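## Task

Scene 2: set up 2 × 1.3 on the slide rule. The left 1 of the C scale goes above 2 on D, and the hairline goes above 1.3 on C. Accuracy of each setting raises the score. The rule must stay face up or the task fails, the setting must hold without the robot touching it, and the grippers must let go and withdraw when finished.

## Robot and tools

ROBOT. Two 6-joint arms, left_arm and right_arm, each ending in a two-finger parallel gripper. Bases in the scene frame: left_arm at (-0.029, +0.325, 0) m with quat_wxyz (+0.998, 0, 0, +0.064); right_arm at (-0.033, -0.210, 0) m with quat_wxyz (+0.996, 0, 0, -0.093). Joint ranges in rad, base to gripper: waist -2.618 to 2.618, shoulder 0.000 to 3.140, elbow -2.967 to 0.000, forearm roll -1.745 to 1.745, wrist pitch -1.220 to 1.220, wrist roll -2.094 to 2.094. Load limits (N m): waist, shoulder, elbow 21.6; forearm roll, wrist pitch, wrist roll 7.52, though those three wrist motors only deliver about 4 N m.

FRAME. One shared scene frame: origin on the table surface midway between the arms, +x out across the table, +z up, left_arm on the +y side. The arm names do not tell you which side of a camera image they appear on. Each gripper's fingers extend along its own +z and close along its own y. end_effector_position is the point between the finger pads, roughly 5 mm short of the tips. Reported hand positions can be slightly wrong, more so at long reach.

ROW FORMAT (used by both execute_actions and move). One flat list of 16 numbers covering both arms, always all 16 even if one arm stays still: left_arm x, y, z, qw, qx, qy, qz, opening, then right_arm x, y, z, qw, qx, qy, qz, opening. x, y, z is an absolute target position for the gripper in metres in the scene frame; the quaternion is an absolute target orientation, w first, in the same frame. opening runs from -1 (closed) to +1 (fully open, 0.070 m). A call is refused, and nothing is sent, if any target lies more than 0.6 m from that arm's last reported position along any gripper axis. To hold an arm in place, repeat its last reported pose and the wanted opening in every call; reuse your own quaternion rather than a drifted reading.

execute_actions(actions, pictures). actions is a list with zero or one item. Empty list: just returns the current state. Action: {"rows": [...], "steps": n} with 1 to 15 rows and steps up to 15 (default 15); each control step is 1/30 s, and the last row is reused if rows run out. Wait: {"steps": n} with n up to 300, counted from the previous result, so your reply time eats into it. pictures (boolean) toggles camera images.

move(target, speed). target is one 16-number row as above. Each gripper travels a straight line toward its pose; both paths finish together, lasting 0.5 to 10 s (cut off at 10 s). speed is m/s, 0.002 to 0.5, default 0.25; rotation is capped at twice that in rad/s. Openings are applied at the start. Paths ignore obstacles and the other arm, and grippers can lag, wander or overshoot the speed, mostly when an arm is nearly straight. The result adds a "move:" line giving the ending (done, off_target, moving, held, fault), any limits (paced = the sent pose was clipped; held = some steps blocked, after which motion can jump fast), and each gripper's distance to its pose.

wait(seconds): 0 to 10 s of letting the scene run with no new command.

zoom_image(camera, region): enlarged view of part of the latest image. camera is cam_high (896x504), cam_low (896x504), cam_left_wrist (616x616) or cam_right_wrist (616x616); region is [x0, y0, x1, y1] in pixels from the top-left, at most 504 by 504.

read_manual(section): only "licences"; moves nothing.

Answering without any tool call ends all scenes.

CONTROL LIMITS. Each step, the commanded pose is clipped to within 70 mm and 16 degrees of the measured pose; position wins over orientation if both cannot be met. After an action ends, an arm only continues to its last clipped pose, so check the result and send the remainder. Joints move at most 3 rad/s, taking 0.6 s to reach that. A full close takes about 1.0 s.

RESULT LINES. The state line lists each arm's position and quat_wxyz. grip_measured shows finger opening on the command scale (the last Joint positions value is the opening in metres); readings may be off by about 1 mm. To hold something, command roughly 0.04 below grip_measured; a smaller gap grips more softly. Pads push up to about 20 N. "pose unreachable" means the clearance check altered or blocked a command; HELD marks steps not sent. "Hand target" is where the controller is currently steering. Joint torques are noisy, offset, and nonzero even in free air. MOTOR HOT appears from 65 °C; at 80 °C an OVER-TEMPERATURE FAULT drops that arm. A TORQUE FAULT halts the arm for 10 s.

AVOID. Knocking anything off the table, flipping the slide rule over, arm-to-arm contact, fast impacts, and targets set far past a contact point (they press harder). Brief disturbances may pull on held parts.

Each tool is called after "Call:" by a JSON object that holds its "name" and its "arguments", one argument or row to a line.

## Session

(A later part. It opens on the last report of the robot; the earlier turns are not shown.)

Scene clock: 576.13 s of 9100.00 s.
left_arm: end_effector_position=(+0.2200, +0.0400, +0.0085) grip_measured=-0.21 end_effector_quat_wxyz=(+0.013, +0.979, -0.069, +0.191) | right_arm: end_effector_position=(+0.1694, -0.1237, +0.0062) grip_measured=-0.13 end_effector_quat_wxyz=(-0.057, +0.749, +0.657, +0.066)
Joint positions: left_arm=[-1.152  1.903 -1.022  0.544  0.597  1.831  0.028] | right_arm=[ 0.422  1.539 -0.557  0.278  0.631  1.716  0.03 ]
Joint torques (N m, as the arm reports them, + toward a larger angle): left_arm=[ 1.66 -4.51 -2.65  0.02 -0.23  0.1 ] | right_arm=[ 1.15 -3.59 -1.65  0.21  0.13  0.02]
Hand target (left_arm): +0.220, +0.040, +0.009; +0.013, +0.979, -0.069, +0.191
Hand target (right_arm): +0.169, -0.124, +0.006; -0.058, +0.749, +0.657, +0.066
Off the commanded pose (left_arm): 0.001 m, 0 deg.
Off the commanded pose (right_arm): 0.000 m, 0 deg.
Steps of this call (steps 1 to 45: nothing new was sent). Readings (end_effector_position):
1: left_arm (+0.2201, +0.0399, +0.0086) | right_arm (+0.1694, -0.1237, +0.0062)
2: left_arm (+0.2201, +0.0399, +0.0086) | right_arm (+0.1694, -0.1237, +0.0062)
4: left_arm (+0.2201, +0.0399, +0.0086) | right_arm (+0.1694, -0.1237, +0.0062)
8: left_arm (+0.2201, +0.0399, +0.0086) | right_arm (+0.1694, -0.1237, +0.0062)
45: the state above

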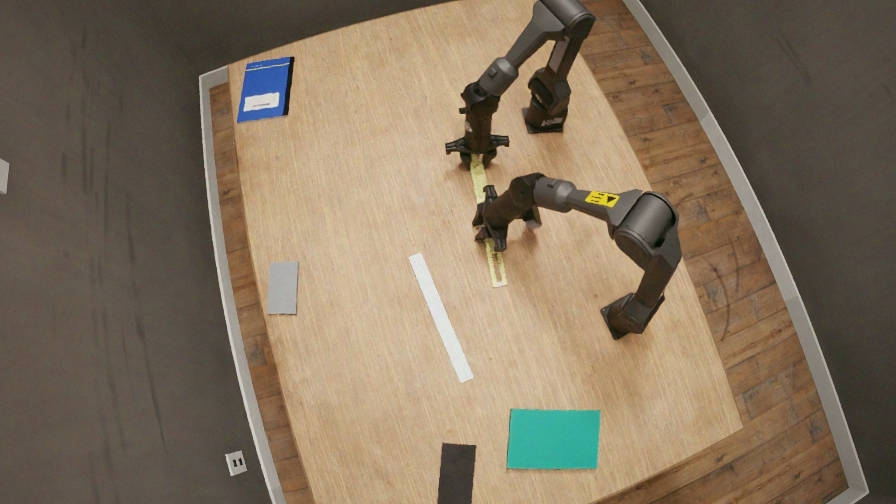

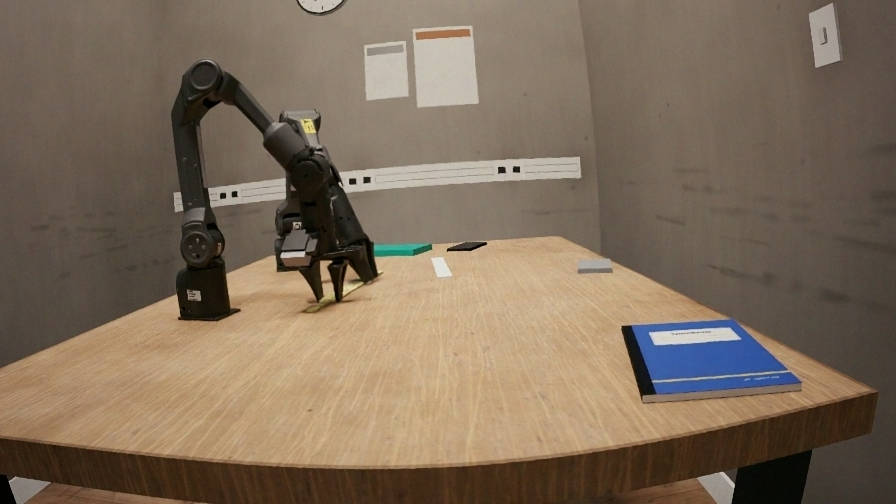

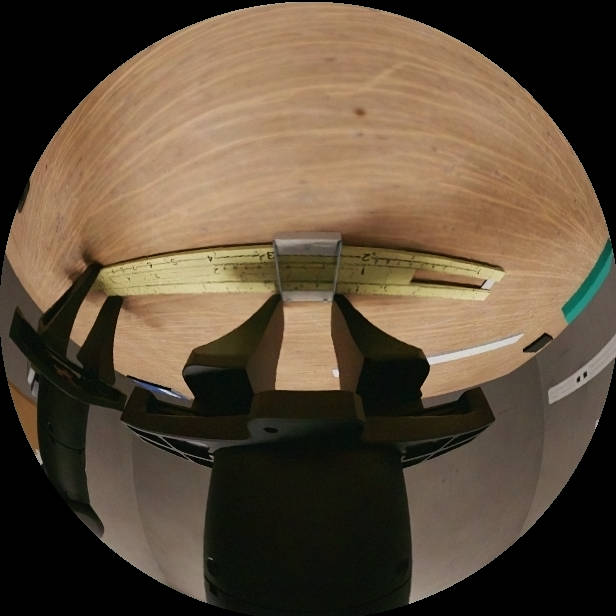

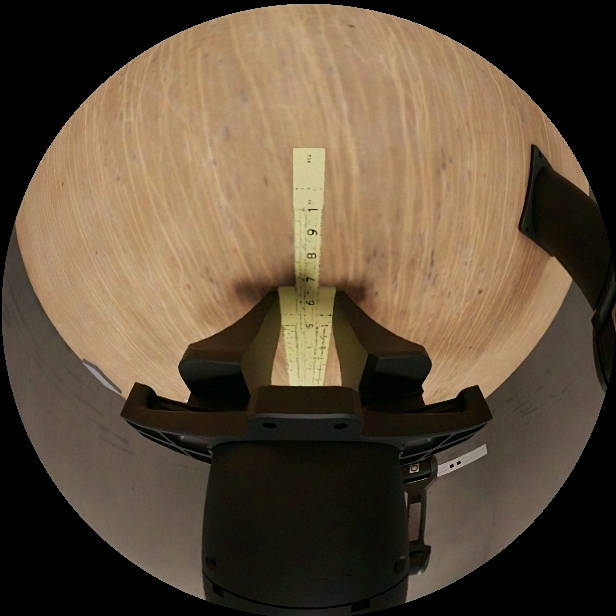

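Call:
{"name": "execute_actions", "arguments": {
  "actions": [
    {"rows": [[0.21987,0.03911,0.0086, 0.0133,0.9792,-0.0685,0.1903, -0.235, 0.1694,-0.1237,0.0062, -0.0575,0.7489,0.6568,0.0655, -0.18]], "steps": 15}
  ],
  "pictures": false
}}

Call:
{"name": "execute_actions", "arguments": {
  "actions": [
    {"steps": 60}
  ]
}}

Call:
{"name": "zoom_image", "arguments": {
  "camera": "cam_left_wrist",
  "region": [278, 250, 338, 280]
}}

Call:
{"name": "zoom_image", "arguments": {
  "camera": "cam_left_wrist",
  "region": [290, 246, 326, 282]
}}

Scene clock: 592.83 s of 9100.00 s.
left_arm: end_effector_position=(+0.2202, +0.0397, +0.0086) grip_measured=-0.21 end_effector_quat_wxyz=(+0.012, +0.979, -0.068, +0.190) | right_arm: end_effector_position=(+0.1694, -0.1237, +0.0062) grip_measured=-0.13 end_effector_quat_wxyz=(-0.058, +0.749, +0.657, +0.065)
Joint positions: left_arm=[-1.152  1.904 -1.025  0.541  0.6    1.833  0.028] | right_arm=[ 0.422  1.539 -0.557  0.278  0.632  1.716  0.03 ]
Joint torques (N m, as the arm reports them, + toward a larger angle): left_arm=[-0.15 -3.79 -5.15 -0.07 -0.37 -0.06] | right_arm=[ 1.15 -3.71 -1.73  0.01  0.27 -0.15]
Hand target (left_arm): +0.220, +0.039, +0.009; +0.013, +0.979, -0.069, +0.190
Hand target (right_arm): +0.169, -0.124, +0.006; -0.058, +0.749, +0.657, +0.066
Off the commanded pose (left_arm): 0.001 m, 0 deg.
Off the commanded pose (right_arm): 0.000 m, 0 deg.
Steps of this call (steps 1 to 90: nothing new was sent; then 13.20 s passed at rest; steps 91 to 105: all 15 steps of this action). Readings (end_effector_position):
91: left_arm (+0.2201, +0.0401, +0.0086) | right_arm (+0.1694, -0.1237, +0.0062)
92: left_arm (+0.2201, +0.0400, +0.0086) | right_arm (+0.1694, -0.1237, +0.0062)
94: left_arm (+0.2201, +0.0401, +0.0086) | right_arm (+0.1694, -0.1237, +0.0062)
98: left_arm (+0.2201, +0.0400, +0.0086) | right_arm (+0.1694, -0.1237, +0.0062)
105: the state above

Scene clock: 594.83 s of 9100.00 s.
left_arm: end_effector_position=(+0.2199, +0.0391, +0.0086) grip_measured=-0.21 end_effector_quat_wxyz=(+0.013, +0.979, -0.069, +0.190) | right_arm: end_effector_position=(+0.1694, -0.1237, +0.0062) grip_measured=-0.13 end_effector_quat_wxyz=(-0.058, +0.749, +0.657, +0.065)
Joint positions: left_arm=[-1.153  1.904 -1.026  0.541  0.598  1.833  0.028] | right_arm=[ 0.422  1.539 -0.557  0.278  0.632  1.716  0.03 ]
Joint torques (N m, as the arm reports them, + toward a larger angle): left_arm=[-0.2  -3.87 -4.8  -0.1  -0.61 -0.2 ] | right_arm=[ 1.12 -3.81 -1.71 -0.02  0.06 -0.25]
Hand target (left_arm): +0.220, +0.039, +0.009; +0.013, +0.979, -0.069, +0.190
Hand target (right_arm): +0.169, -0.124, +0.006; -0.058, +0.749, +0.657, +0.066
Off the commanded pose (left_arm): 0.000 m, 0 deg.
Off the commanded pose (right_arm): 0.000 m, 0 deg.
Steps of this call (steps 1 to 60: nothing new was sent). Readings (end_effector_position):
1: left_arm (+0.2202, +0.0397, +0.0086) | right_arm (+0.1694, -0.1237, +0.0062)
2: left_arm (+0.2202, +0.0397, +0.0086) | right_arm (+0.1694, -0.1237, +0.0062)
4: left_arm (+0.2201, +0.0396, +0.0086) | right_arm (+0.1694, -0.1237, +0.0062)
8: left_arm (+0.2200, +0.0394, +0.0086) | right_arm (+0.1694, -0.1237, +0.0062)
60: the state above

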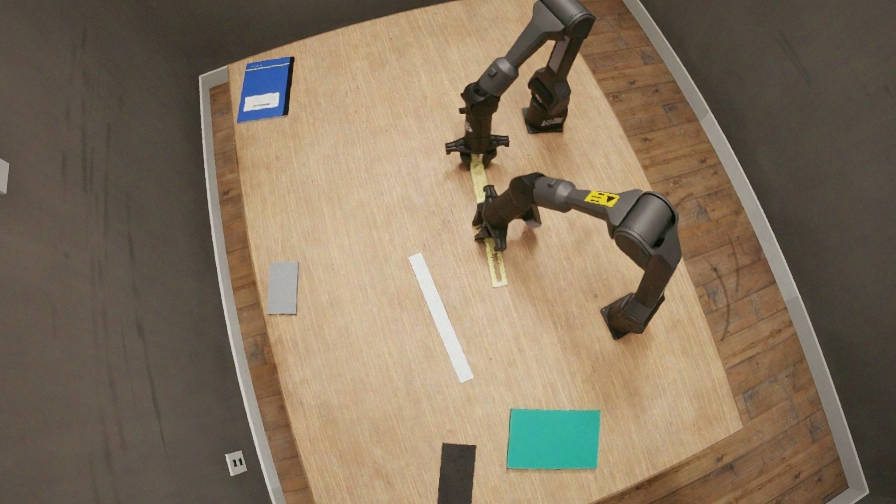

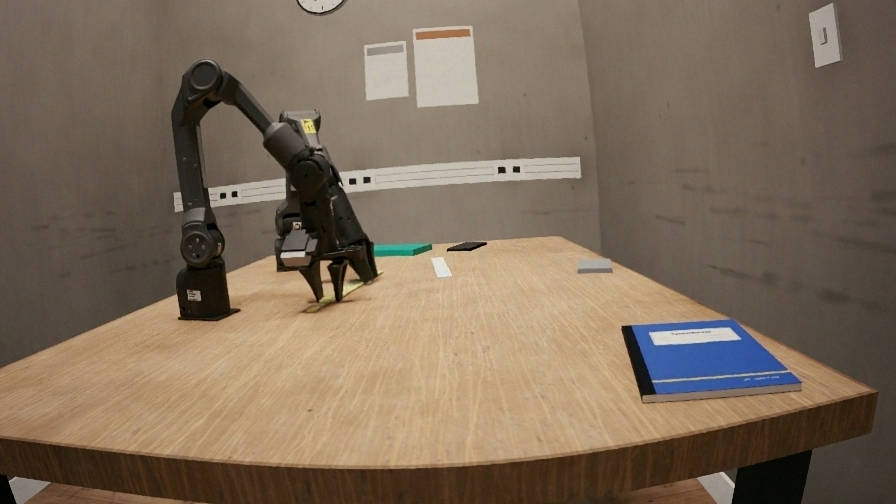

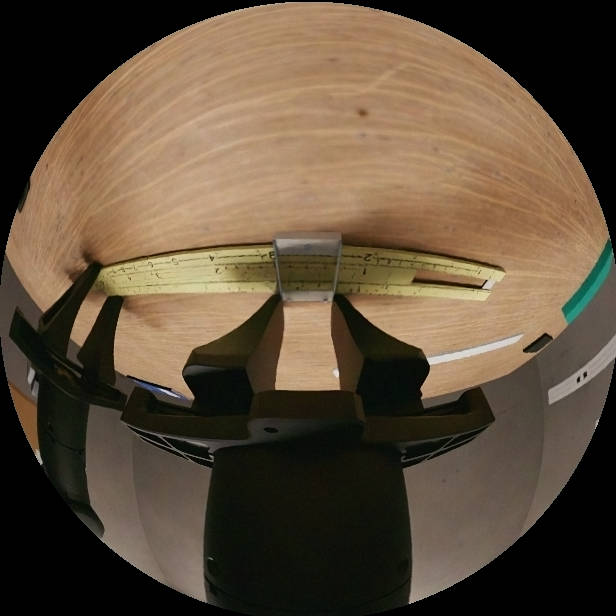

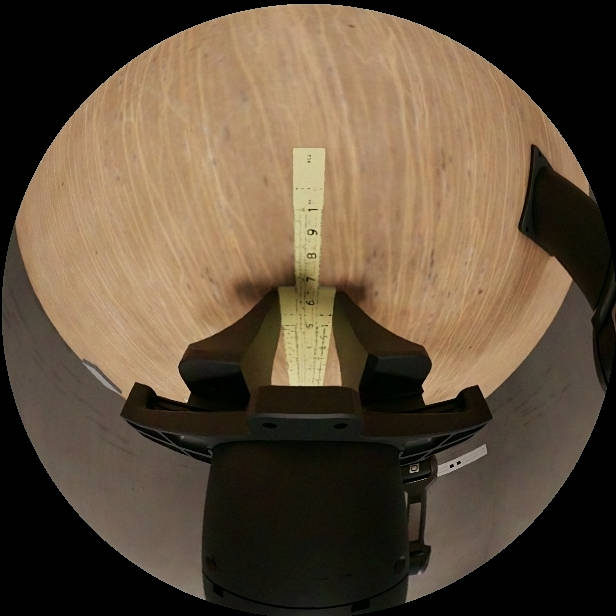

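Region (278, 250, 338, 280) of cam_left_wrist's 616x616 image, scaled by 8.400, with more detail than that image has.

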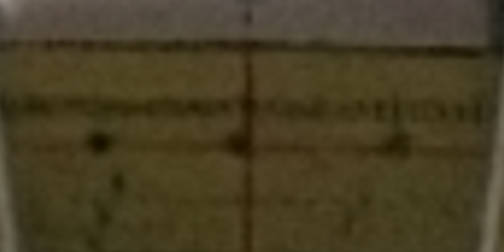

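Region (290, 246, 326, 282) of cam_left_wrist's 616x616 image, scaled by 14.000, with more detail than that image has.

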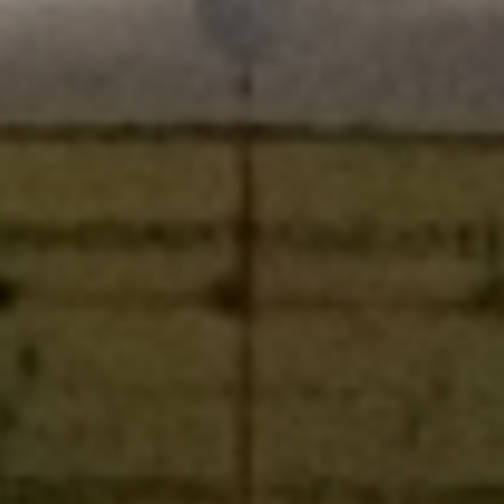

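Call:
{"name": "execute_actions", "arguments": {
  "actions": [
    {"rows": [[0.21982,0.03876,0.0086, 0.0133,0.9792,-0.0685,0.1903, -0.235, 0.1694,-0.1237,0.0062, -0.0575,0.7489,0.6568,0.0655, -0.18]], "steps": 15}
  ],
  "pictures": false
}}

Call:
{"name": "execute_actions", "arguments": {
  "actions": [
    {"steps": 60}
  ]
}}

Call:
{"name": "zoom_image", "arguments": {
  "camera": "cam_left_wrist",
  "region": [278, 250, 338, 280]
}}

Call:
{"name": "zoom_image", "arguments": {
  "camera": "cam_left_wrist",
  "region": [290, 246, 326, 282]
}}

Scene clock: 602.83 s of 9100.00 s.
left_arm: end_effector_position=(+0.2198, +0.0387, +0.0086) grip_measured=-0.21 end_effector_quat_wxyz=(+0.014, +0.979, -0.069, +0.190) | right_arm: end_effector_position=(+0.1694, -0.1237, +0.0062) grip_measured=-0.13 end_effector_quat_wxyz=(-0.058, +0.749, +0.657, +0.065)
Joint positions: left_arm=[-1.154  1.905 -1.027  0.54   0.599  1.833  0.028] | right_arm=[ 0.422  1.539 -0.557  0.278  0.631  1.716  0.03 ]
Joint torques (N m, as the arm reports them, + toward a larger angle): left_arm=[-0.28 -3.83 -5.29 -0.06 -0.06 -0.22] | right_arm=[ 1.08 -3.92 -1.81  0.05 -0.06 -0.29]
Hand target (left_arm): +0.220, +0.039, +0.009; +0.013, +0.979, -0.069, +0.190
Hand target (right_arm): +0.169, -0.124, +0.006; -0.058, +0.749, +0.657, +0.066
Off the commanded pose (left_arm): 0.000 m, 0 deg.
Off the commanded pose (right_arm): 0.000 m, 0 deg.
Steps of this call (steps 1 to 90: nothing new was sent; then 4.50 s passed at rest; steps 91 to 105: all 15 steps of this action). Readings (end_effector_position):
91: left_arm (+0.2198, +0.0390, +0.0086) | right_arm (+0.1694, -0.1237, +0.0062)
92: left_arm (+0.2198, +0.0388, +0.0086) | right_arm (+0.1694, -0.1237, +0.0062)
94: left_arm (+0.2198, +0.0388, +0.0086) | right_arm (+0.1694, -0.1237, +0.0062)
98: left_arm (+0.2198, +0.0388, +0.0086) | right_arm (+0.1694, -0.1237, +0.0062)
105: the state above

Scene clock: 604.83 s of 9100.00 s.
left_arm: end_effector_position=(+0.2198, +0.0387, +0.0086) grip_measured=-0.21 end_effector_quat_wxyz=(+0.013, +0.979, -0.068, +0.190) | right_arm: end_effector_position=(+0.1694, -0.1237, +0.0062) grip_measured=-0.13 end_effector_quat_wxyz=(-0.058, +0.749, +0.657, +0.065)
Joint positions: left_arm=[-1.154  1.905 -1.027  0.54   0.599  1.833  0.028] | right_arm=[ 0.422  1.539 -0.557  0.278  0.631  1.716  0.03 ]
Joint torques (N m, as the arm reports them, + toward a larger angle): left_arm=[ 0.34 -3.86 -5.05  0.03  0.14 -0.19] | right_arm=[ 1.04 -3.93 -1.77  0.09 -0.03 -0.26]
Hand target (left_arm): +0.220, +0.039, +0.009; +0.013, +0.979, -0.069, +0.190
Hand target (right_arm): +0.169, -0.124, +0.006; -0.058, +0.749, +0.657, +0.066
Off the commanded pose (left_arm): 0.000 m, 0 deg.
Off the commanded pose (right_arm): 0.000 m, 0 deg.
Steps of this call (steps 1 to 60: nothing new was sent). Readings (end_effector_position):
1: left_arm (+0.2198, +0.0387, +0.0086) | right_arm (+0.1694, -0.1237, +0.0062)
2: left_arm (+0.2198, +0.0387, +0.0086) | right_arm (+0.1694, -0.1237, +0.0062)
4: left_arm (+0.2198, +0.0387, +0.0086) | right_arm (+0.1694, -0.1237, +0.0062)
8: left_arm (+0.2198, +0.0387, +0.0086) | right_arm (+0.1694, -0.1237, +0.0062)
60: the state above

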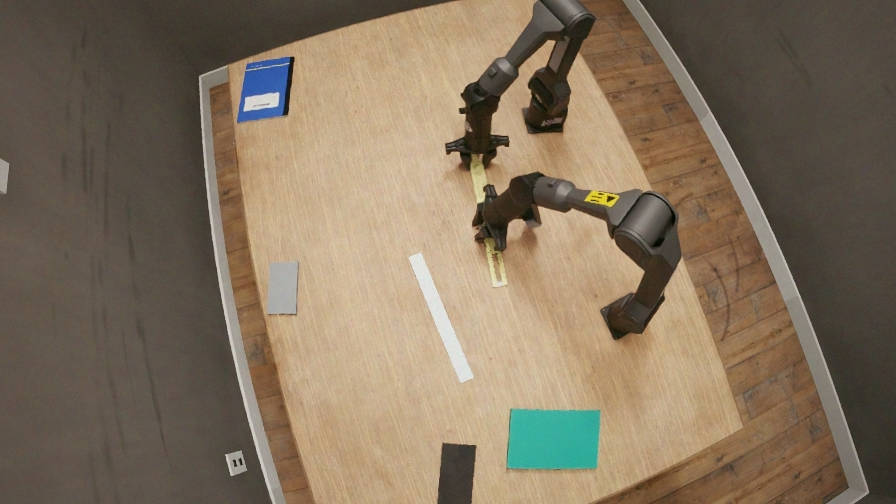

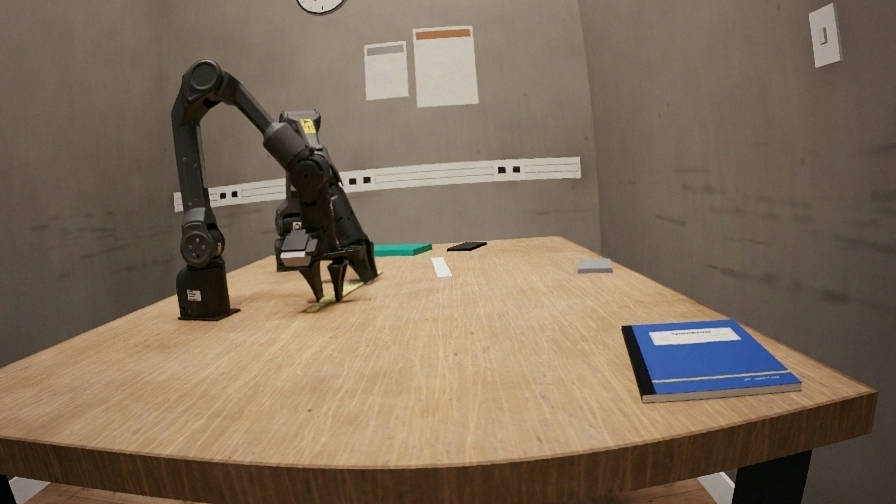

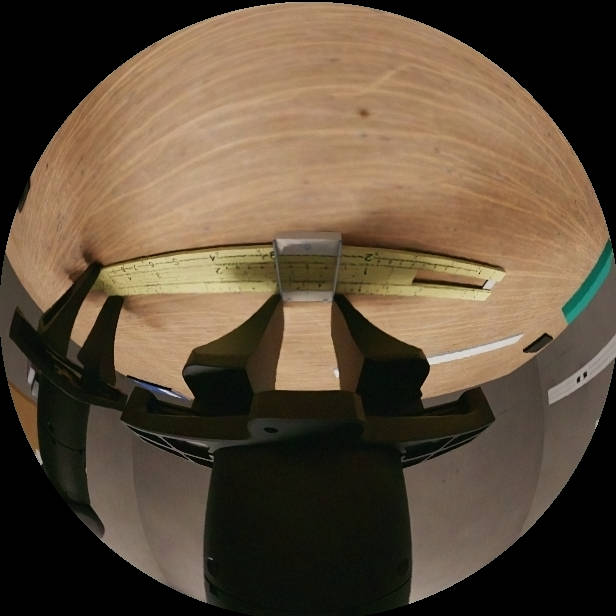

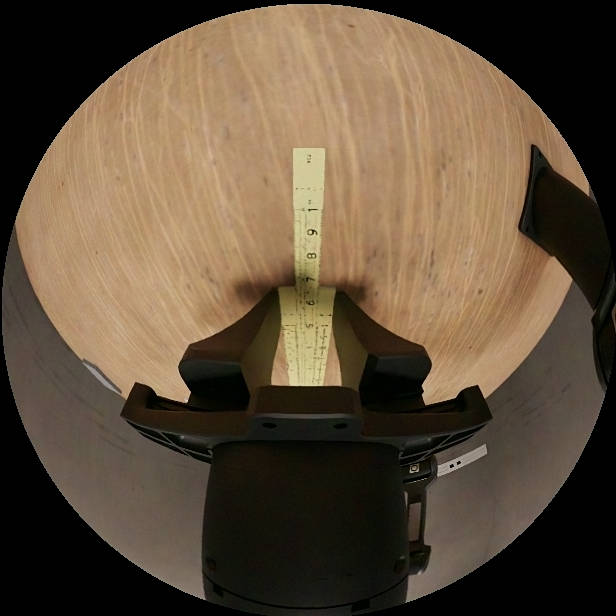

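Region (278, 250, 338, 280) of cam_left_wrist's 616x616 image, scaled by 8.400, with more detail than that image has.

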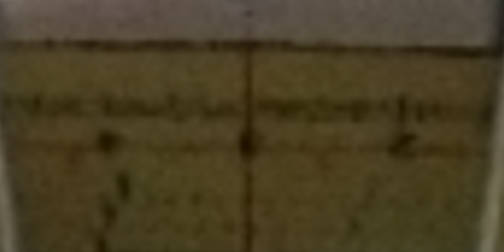

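Region (290, 246, 326, 282) of cam_left_wrist's 616x616 image, scaled by 14.000, with more detail than that image has.

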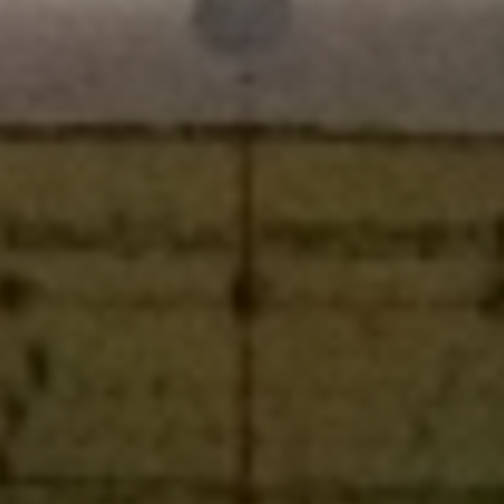

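Call:
{"name": "execute_actions", "arguments": {
  "actions": []
}}

Call:
{"name": "zoom_image", "arguments": {
  "camera": "cam_left_wrist",
  "region": [284, 254, 332, 274]
}}

Scene clock: 610.60 s of 9100.00 s.
left_arm: end_effector_position=(+0.2198, +0.0387, +0.0086) grip_measured=-0.21 end_effector_quat_wxyz=(+0.013, +0.979, -0.069, +0.190) | right_arm: end_effector_position=(+0.1694, -0.1237, +0.0062) grip_measured=-0.13 end_effector_quat_wxyz=(-0.057, +0.749, +0.657, +0.066)
Joint positions: left_arm=[-1.154  1.905 -1.027  0.541  0.599  1.833  0.028] | right_arm=[ 0.422  1.539 -0.557  0.278  0.631  1.716  0.03 ]
Joint torques (N m, as the arm reports them, + toward a larger angle): left_arm=[ 1.1  -3.87 -4.56  0.12  0.15 -0.12] | right_arm=[ 1.02 -4.03 -1.83  0.15 -0.01 -0.21]
Hand target (left_arm): +0.220, +0.039, +0.009; +0.013, +0.979, -0.069, +0.190
Hand target (right_arm): +0.169, -0.124, +0.006; -0.058, +0.749, +0.657, +0.066
Off the commanded pose (left_arm): 0.000 m, 0 deg.
Off the commanded pose (right_arm): 0.000 m, 0 deg.
Steps of this call (steps 1 to 90: nothing new was sent; then 2.77 s passed at rest). Readings (end_effector_position):
1: left_arm (+0.2198, +0.0387, +0.0086) | right_arm (+0.1694, -0.1237, +0.0062)
2: left_arm (+0.2198, +0.0387, +0.0086) | right_arm (+0.1694, -0.1237, +0.0062)
4: left_arm (+0.2198, +0.0387, +0.0086) | right_arm (+0.1694, -0.1237, +0.0062)
8: left_arm (+0.2198, +0.0387, +0.0086) | right_arm (+0.1694, -0.1237, +0.0062)
90: the state above

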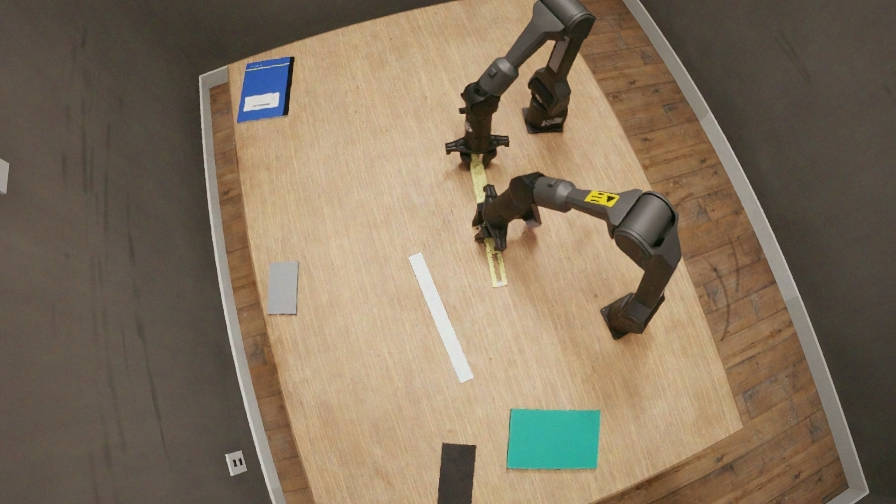

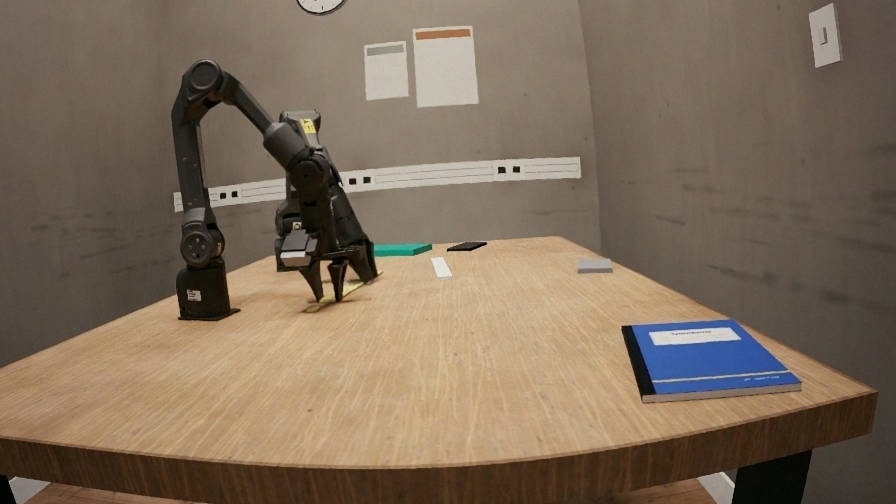

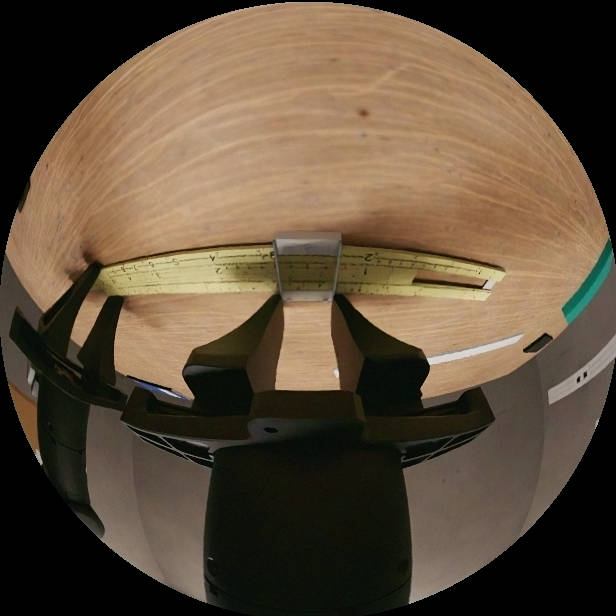

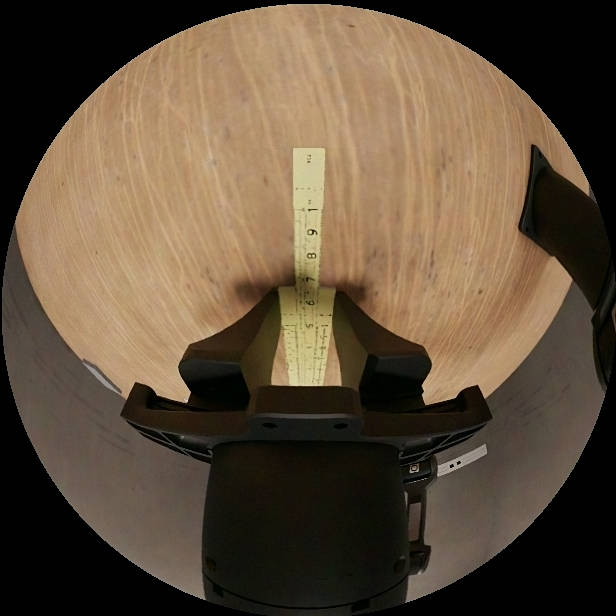

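Region (284, 254, 332, 274) of cam_left_wrist's 616x616 image, scaled by 10.500, with more detail than that image has; it fills the top 210 rows of this view, and the rest is white.

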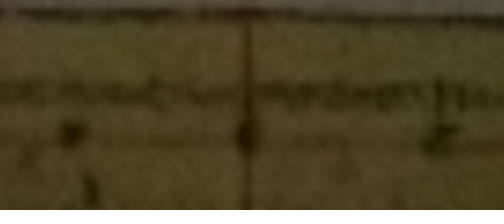

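Call:
{"name": "execute_actions", "arguments": {
  "actions": [
    {"rows": [[0.21982,0.03872,0.0086, 0.0133,0.9792,-0.0685,0.1903, -0.228, 0.1694,-0.1237,0.0062, -0.0575,0.7489,0.6568,0.0655, -0.18],[0.21982,0.03872,0.0086, 0.0133,0.9792,-0.0685,0.1903, -0.222, 0.1694,-0.1237,0.0062, -0.0575,0.7489,0.6568,0.0655, -0.18],[0.21982,0.03872,0.0086, 0.0133,0.9792,-0.0685,0.1903, -0.216, 0.1694,-0.1237,0.0062, -0.0575,0.7489,0.6568,0.0655, -0.18],[0.21982,0.03872,0.0086, 0.0133,0.9792,-0.0685,0.1903, -0.21, 0.1694,-0.1237,0.0062, -0.0575,0.7489,0.6568,0.0655, -0.18],[0.21982,0.03872,0.0086, 0.0133,0.9792,-0.0685,0.1903, -0.204, 0.1694,-0.1237,0.0062, -0.0575,0.7489,0.6568,0.0655, -0.18],[0.21982,0.03872,0.0086, 0.0133,0.9792,-0.0685,0.1903, -0.197, 0.1694,-0.1237,0.0062, -0.0575,0.7489,0.6568,0.0655, -0.18],[0.21982,0.03872,0.0086, 0.0133,0.9792,-0.0685,0.1903, -0.188, 0.1694,-0.1237,0.0062, -0.0575,0.7489,0.6568,0.0655, -0.18],[0.21982,0.03872,0.0086, 0.0133,0.9792,-0.0685,0.1903, -0.175, 0.1694,-0.1237,0.0062, -0.0575,0.7489,0.6568,0.0655, -0.18],[0.21982,0.03872,0.0086, 0.0133,0.9792,-0.0685,0.1903, -0.15, 0.1694,-0.1237,0.0062, -0.0575,0.7489,0.6568,0.0655, -0.18],[0.21982,0.03872,0.0086, 0.0133,0.9792,-0.0685,0.1903, -0.11, 0.1694,-0.1237,0.0062, -0.0575,0.7489,0.6568,0.0655, -0.18],[0.21982,0.03872,0.0086, 0.0133,0.9792,-0.0685,0.1903, -0.06, 0.1694,-0.1237,0.0062, -0.0575,0.7489,0.6568,0.0655, -0.18],[0.21982,0.03872,0.0086, 0.0133,0.9792,-0.0685,0.1903, -0.01, 0.1694,-0.1237,0.0062, -0.0575,0.7489,0.6568,0.0655, -0.18],[0.21982,0.03872,0.0086, 0.0133,0.9792,-0.0685,0.1903, 0.04, 0.1694,-0.1237,0.0062, -0.0575,0.7489,0.6568,0.0655, -0.18],[0.21982,0.03872,0.0086, 0.0133,0.9792,-0.0685,0.1903, 0.08, 0.1694,-0.1237,0.0062, -0.0575,0.7489,0.6568,0.0655, -0.18],[0.21982,0.03872,0.0086, 0.0133,0.9792,-0.0685,0.1903, 0.10, 0.1694,-0.1237,0.0062, -0.0575,0.7489,0.6568,0.0655, -0.18]], "steps": 15}
  ],
  "pictures": false
}}

Call:
{"name": "move", "arguments": {
  "target": [0.2891,0.0290,0.0135, 0.0133,0.9792,-0.0685,0.1903, 0.10, 0.1694,-0.1237,0.0062, -0.0575,0.7489,0.6568,0.0655, -0.18],
  "speed": 0.05
}}

Call:
{"name": "zoom_image", "arguments": {
  "camera": "cam_left_wrist",
  "region": [248, 60, 368, 160]
}}

Scene clock: 637.37 s of 9100.00 s.
left_arm: end_effector_position=(+0.2199, +0.0388, +0.0086) grip_measured=+0.10 end_effector_quat_wxyz=(+0.013, +0.979, -0.068, +0.190) | right_arm: end_effector_position=(+0.1694, -0.1237, +0.0062) grip_measured=-0.13 end_effector_quat_wxyz=(-0.058, +0.749, +0.657, +0.066)
Joint positions: left_arm=[-1.153  1.905 -1.027  0.541  0.599  1.833  0.038] | right_arm=[ 0.422  1.539 -0.557  0.278  0.631  1.716  0.03 ]
Joint torques (N m, as the arm reports them, + toward a larger angle): left_arm=[ 1.41 -3.78 -4.51  0.1   0.19 -0.1 ] | right_arm=[ 1.01 -4.   -1.9   0.18  0.02 -0.15]
Hand target (left_arm): +0.220, +0.039, +0.009; +0.013, +0.979, -0.069, +0.190
Hand target (right_arm): +0.169, -0.124, +0.006; -0.058, +0.749, +0.657, +0.066
Off the commanded pose (left_arm): 0.000 m, 0 deg.
Off the commanded pose (right_arm): 0.000 m, 0 deg.
Steps of this call (steps 1 to 90: nothing new was sent; then 23.27 s passed at rest; steps 91 to 105: all 15 steps of this action). Readings (end_effector_position):
91: left_arm (+0.2198, +0.0387, +0.0086) | right_arm (+0.1694, -0.1237, +0.0062)
92: left_arm (+0.2198, +0.0387, +0.0086) | right_arm (+0.1694, -0.1237, +0.0062)
94: left_arm (+0.2198, +0.0387, +0.0086) | right_arm (+0.1694, -0.1237, +0.0062)
98: left_arm (+0.2199, +0.0388, +0.0086) | right_arm (+0.1694, -0.1237, +0.0062)
105: the state above

Scene clock: 639.23 s of 9100.00 s.
left_arm: end_effector_position=(+0.2886, +0.0285, +0.0130) grip_measured=+0.10 end_effector_quat_wxyz=(+0.015, +0.980, -0.068, +0.189) | right_arm: end_effector_position=(+0.1694, -0.1237, +0.0062) grip_measured=-0.13 end_effector_quat_wxyz=(-0.058, +0.749, +0.657, +0.066)
Joint positions: left_arm=[-1.006  2.032 -1.267  0.424  0.648  2.093  0.038] | right_arm=[ 0.422  1.539 -0.557  0.278  0.631  1.716  0.03 ]
Joint torques (N m, as the arm reports them, + toward a larger angle): left_arm=[ 0.58 -5.29 -3.68  0.04  0.03  0.08] | right_arm=[ 0.97 -3.98 -1.9   0.14  0.03 -0.13]
Hand target (left_arm): +0.288, +0.029, +0.013; +0.015, +0.980, -0.068, +0.189
Hand target (right_arm): +0.169, -0.124, +0.006; -0.058, +0.749, +0.657, +0.066
Off the commanded pose (left_arm): 0.001 m, 0 deg.
Off the commanded pose (right_arm): 0.000 m, 0 deg.
joint sent to its limit (left arm) — the command would take joint 6 (wrist roll) past its upper limit, so that joint was sent only as far as its limit.
move: done

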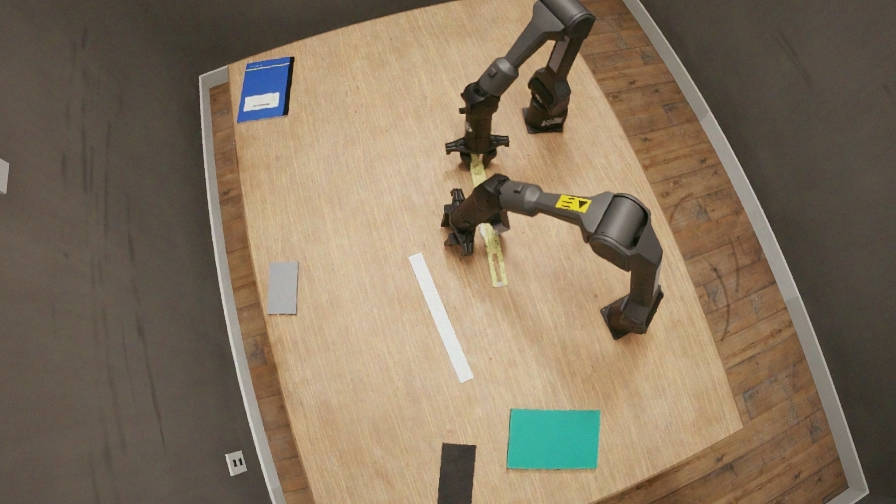

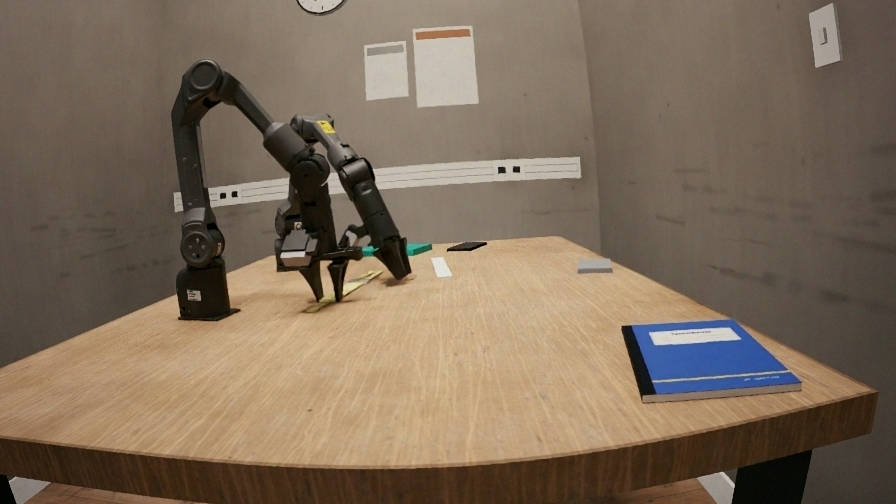

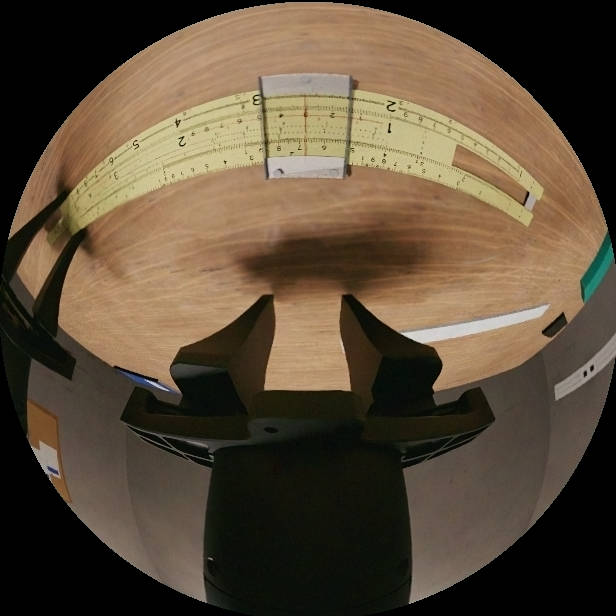

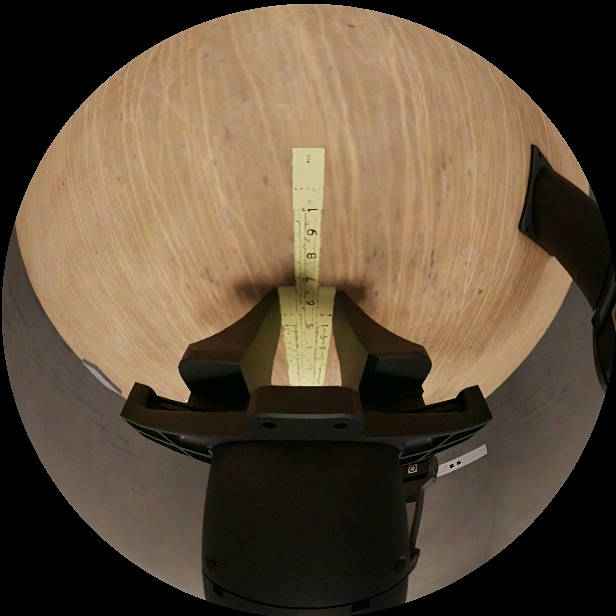

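Region (248, 60, 368, 160) of cam_left_wrist's 616x616 image, scaled by 4.200, with more detail than that image has.

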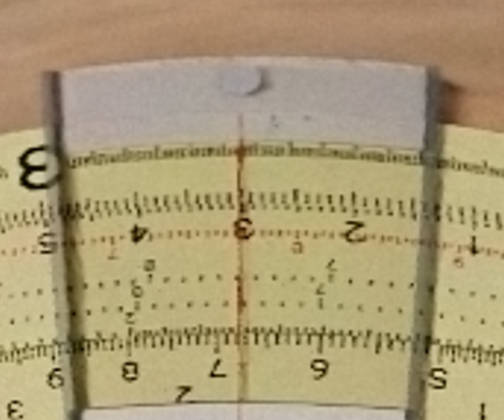

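Well lit now. Let me zoom in finer.

Call:
{"name": "zoom_image", "arguments": {
  "camera": "cam_left_wrist",
  "region": [290, 92, 322, 124]
}}

Region (290, 92, 322, 124) of cam_left_wrist's 616x616 image, scaled by 15.750, with more detail than that image has.

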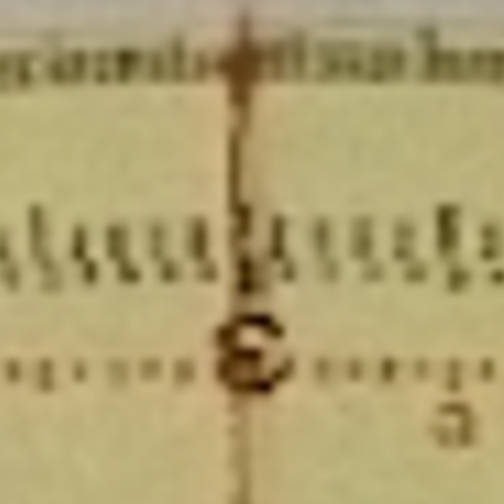

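Call:
{"name": "execute_actions", "arguments": {
  "actions": []
}}

Call:
{"name": "zoom_image", "arguments": {
  "camera": "cam_left_wrist",
  "region": [290, 92, 322, 124]
}}

Scene clock: 644.73 s of 9100.00 s.
left_arm: end_effector_position=(+0.2882, +0.0285, +0.0129) grip_measured=+0.10 end_effector_quat_wxyz=(+0.015, +0.980, -0.068, +0.189) | right_arm: end_effector_position=(+0.1694, -0.1237, +0.0062) grip_measured=-0.13 end_effector_quat_wxyz=(-0.058, +0.749, +0.657, +0.066)
Joint positions: left_arm=[-1.007  2.031 -1.266  0.424  0.648  2.093  0.039] | right_arm=[ 0.422  1.539 -0.557  0.278  0.631  1.716  0.03 ]
Joint torques (N m, as the arm reports them, + toward a larger angle): left_arm=[-0.25 -6.06 -3.71  0.12 -0.46  0.11] | right_arm=[ 0.97 -4.02 -1.94  0.04  0.07 -0.11]
Hand target (left_arm): +0.288, +0.029, +0.013; +0.015, +0.980, -0.068, +0.189
Hand target (right_arm): +0.169, -0.124, +0.006; -0.058, +0.749, +0.657, +0.066
Off the commanded pose (left_arm): 0.001 m, 0 deg.
Off the commanded pose (right_arm): 0.000 m, 0 deg.
Steps of this call (steps 1 to 90: nothing new was sent; then 2.50 s passed at rest). Readings (end_effector_position):
1: left_arm (+0.2886, +0.0286, +0.0129) | right_arm (+0.1694, -0.1237, +0.0062)
2: left_arm (+0.2886, +0.0286, +0.0129) | right_arm (+0.1694, -0.1237, +0.0062)
4: left_arm (+0.2885, +0.0287, +0.0128) | right_arm (+0.1694, -0.1237, +0.0062)
8: left_arm (+0.2884, +0.0288, +0.0127) | right_arm (+0.1694, -0.1237, +0.0062)
90: the state above

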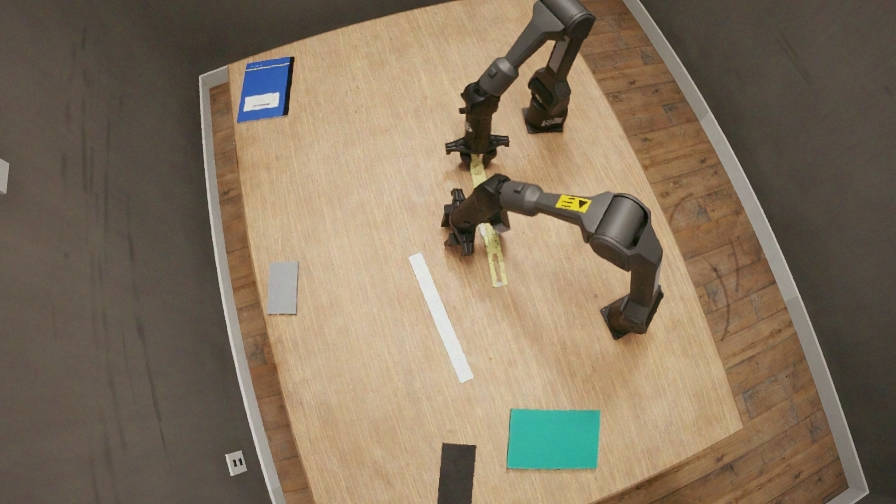

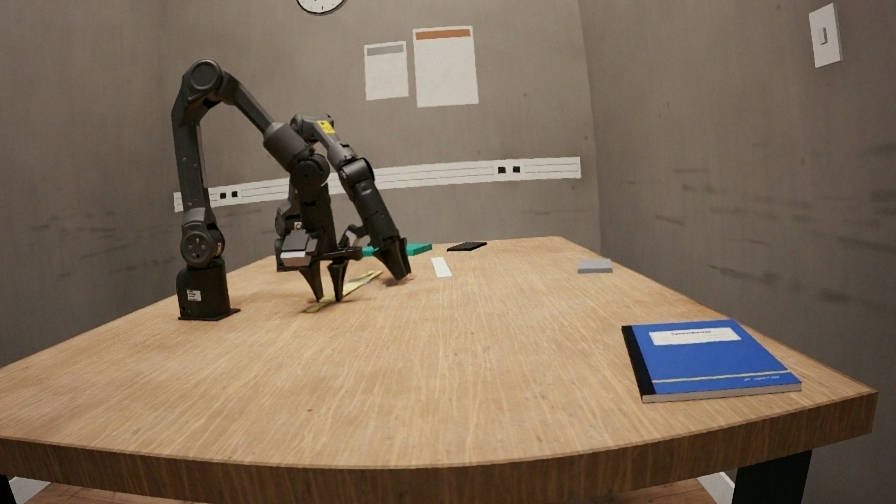

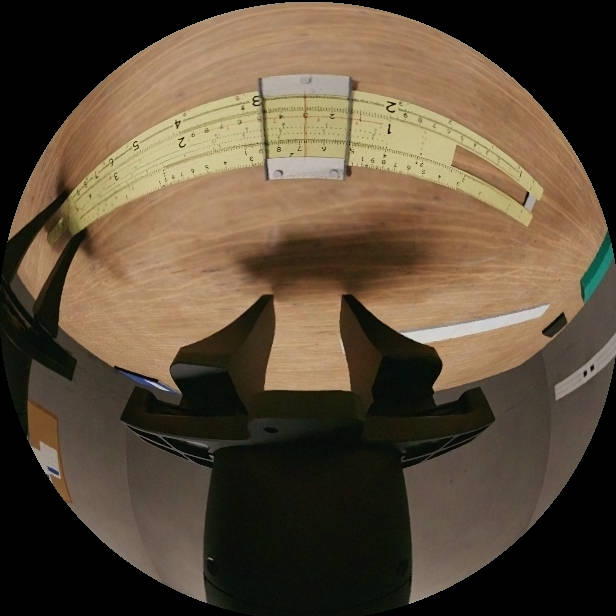

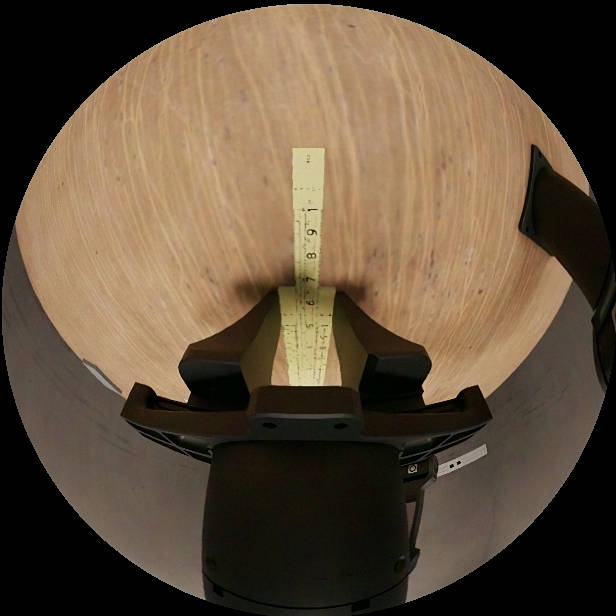

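Region (290, 92, 322, 124) of cam_left_wrist's 616x616 image, scaled by 15.750, with more detail than that image has.

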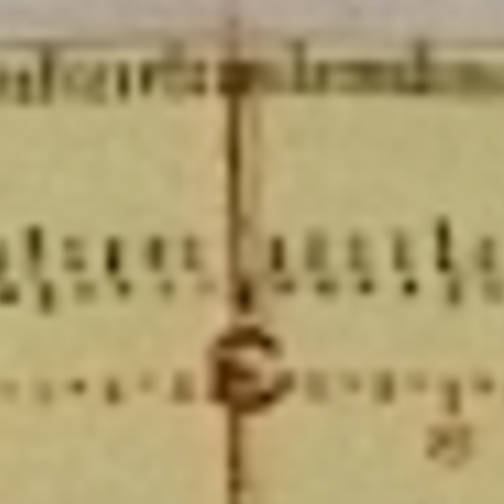

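Call:
{"name": "zoom_image", "arguments": {
  "camera": "cam_left_wrist",
  "region": [372, 98, 408, 134]
}}

Region (372, 98, 408, 134) of cam_left_wrist's 616x616 image, scaled by 14.000, with more detail than that image has.

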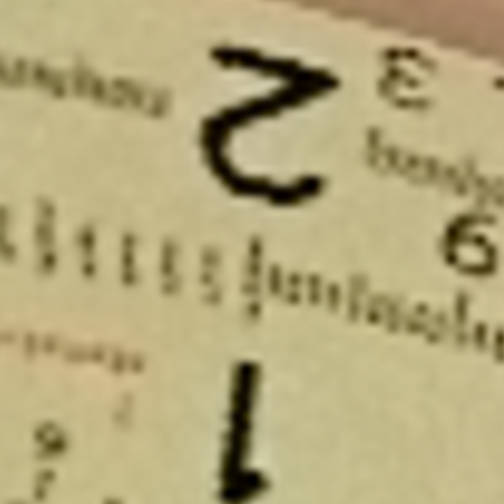

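Call:
{"name": "zoom_image", "arguments": {
  "camera": "cam_left_wrist",
  "region": [164, 114, 200, 150]
}}

Call:
{"name": "zoom_image", "arguments": {
  "camera": "cam_left_wrist",
  "region": [228, 94, 264, 130]
}}

Call:
{"name": "zoom_image", "arguments": {
  "camera": "cam_left_wrist",
  "region": [346, 94, 382, 130]
}}

Region (164, 114, 200, 150) of cam_left_wrist's 616x616 image, scaled by 14.000, with more detail than that image has.

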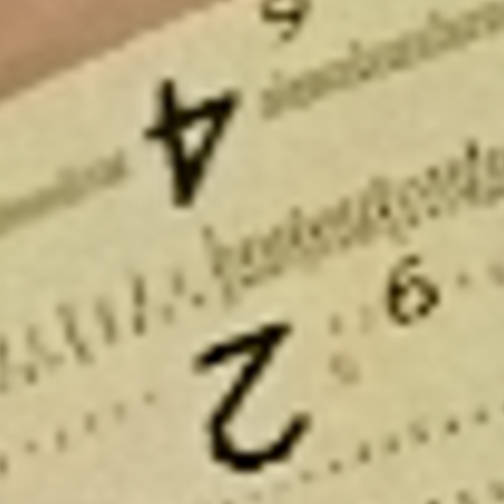

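Region (228, 94, 264, 130) of cam_left_wrist's 616x616 image, scaled by 14.000, with more detail than that image has.

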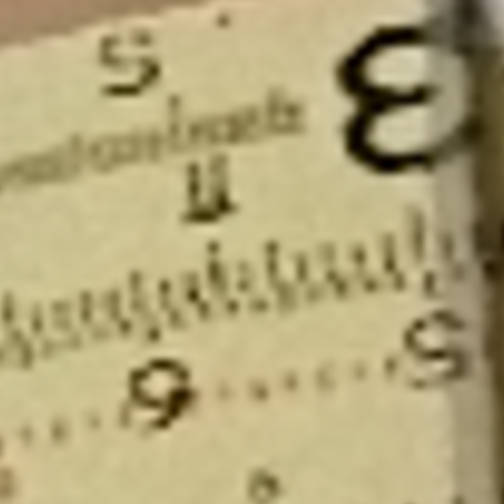

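Region (346, 94, 382, 130) of cam_left_wrist's 616x616 image, scaled by 14.000, with more detail than that image has.

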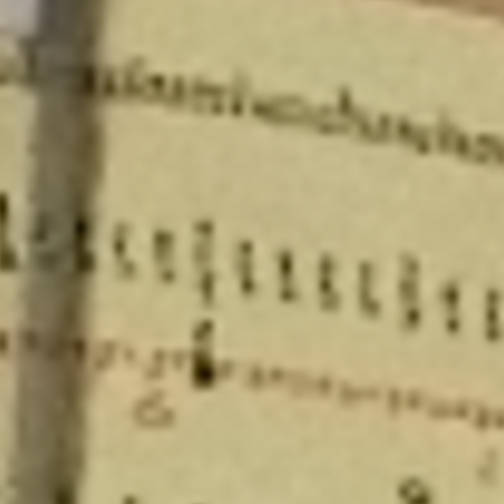

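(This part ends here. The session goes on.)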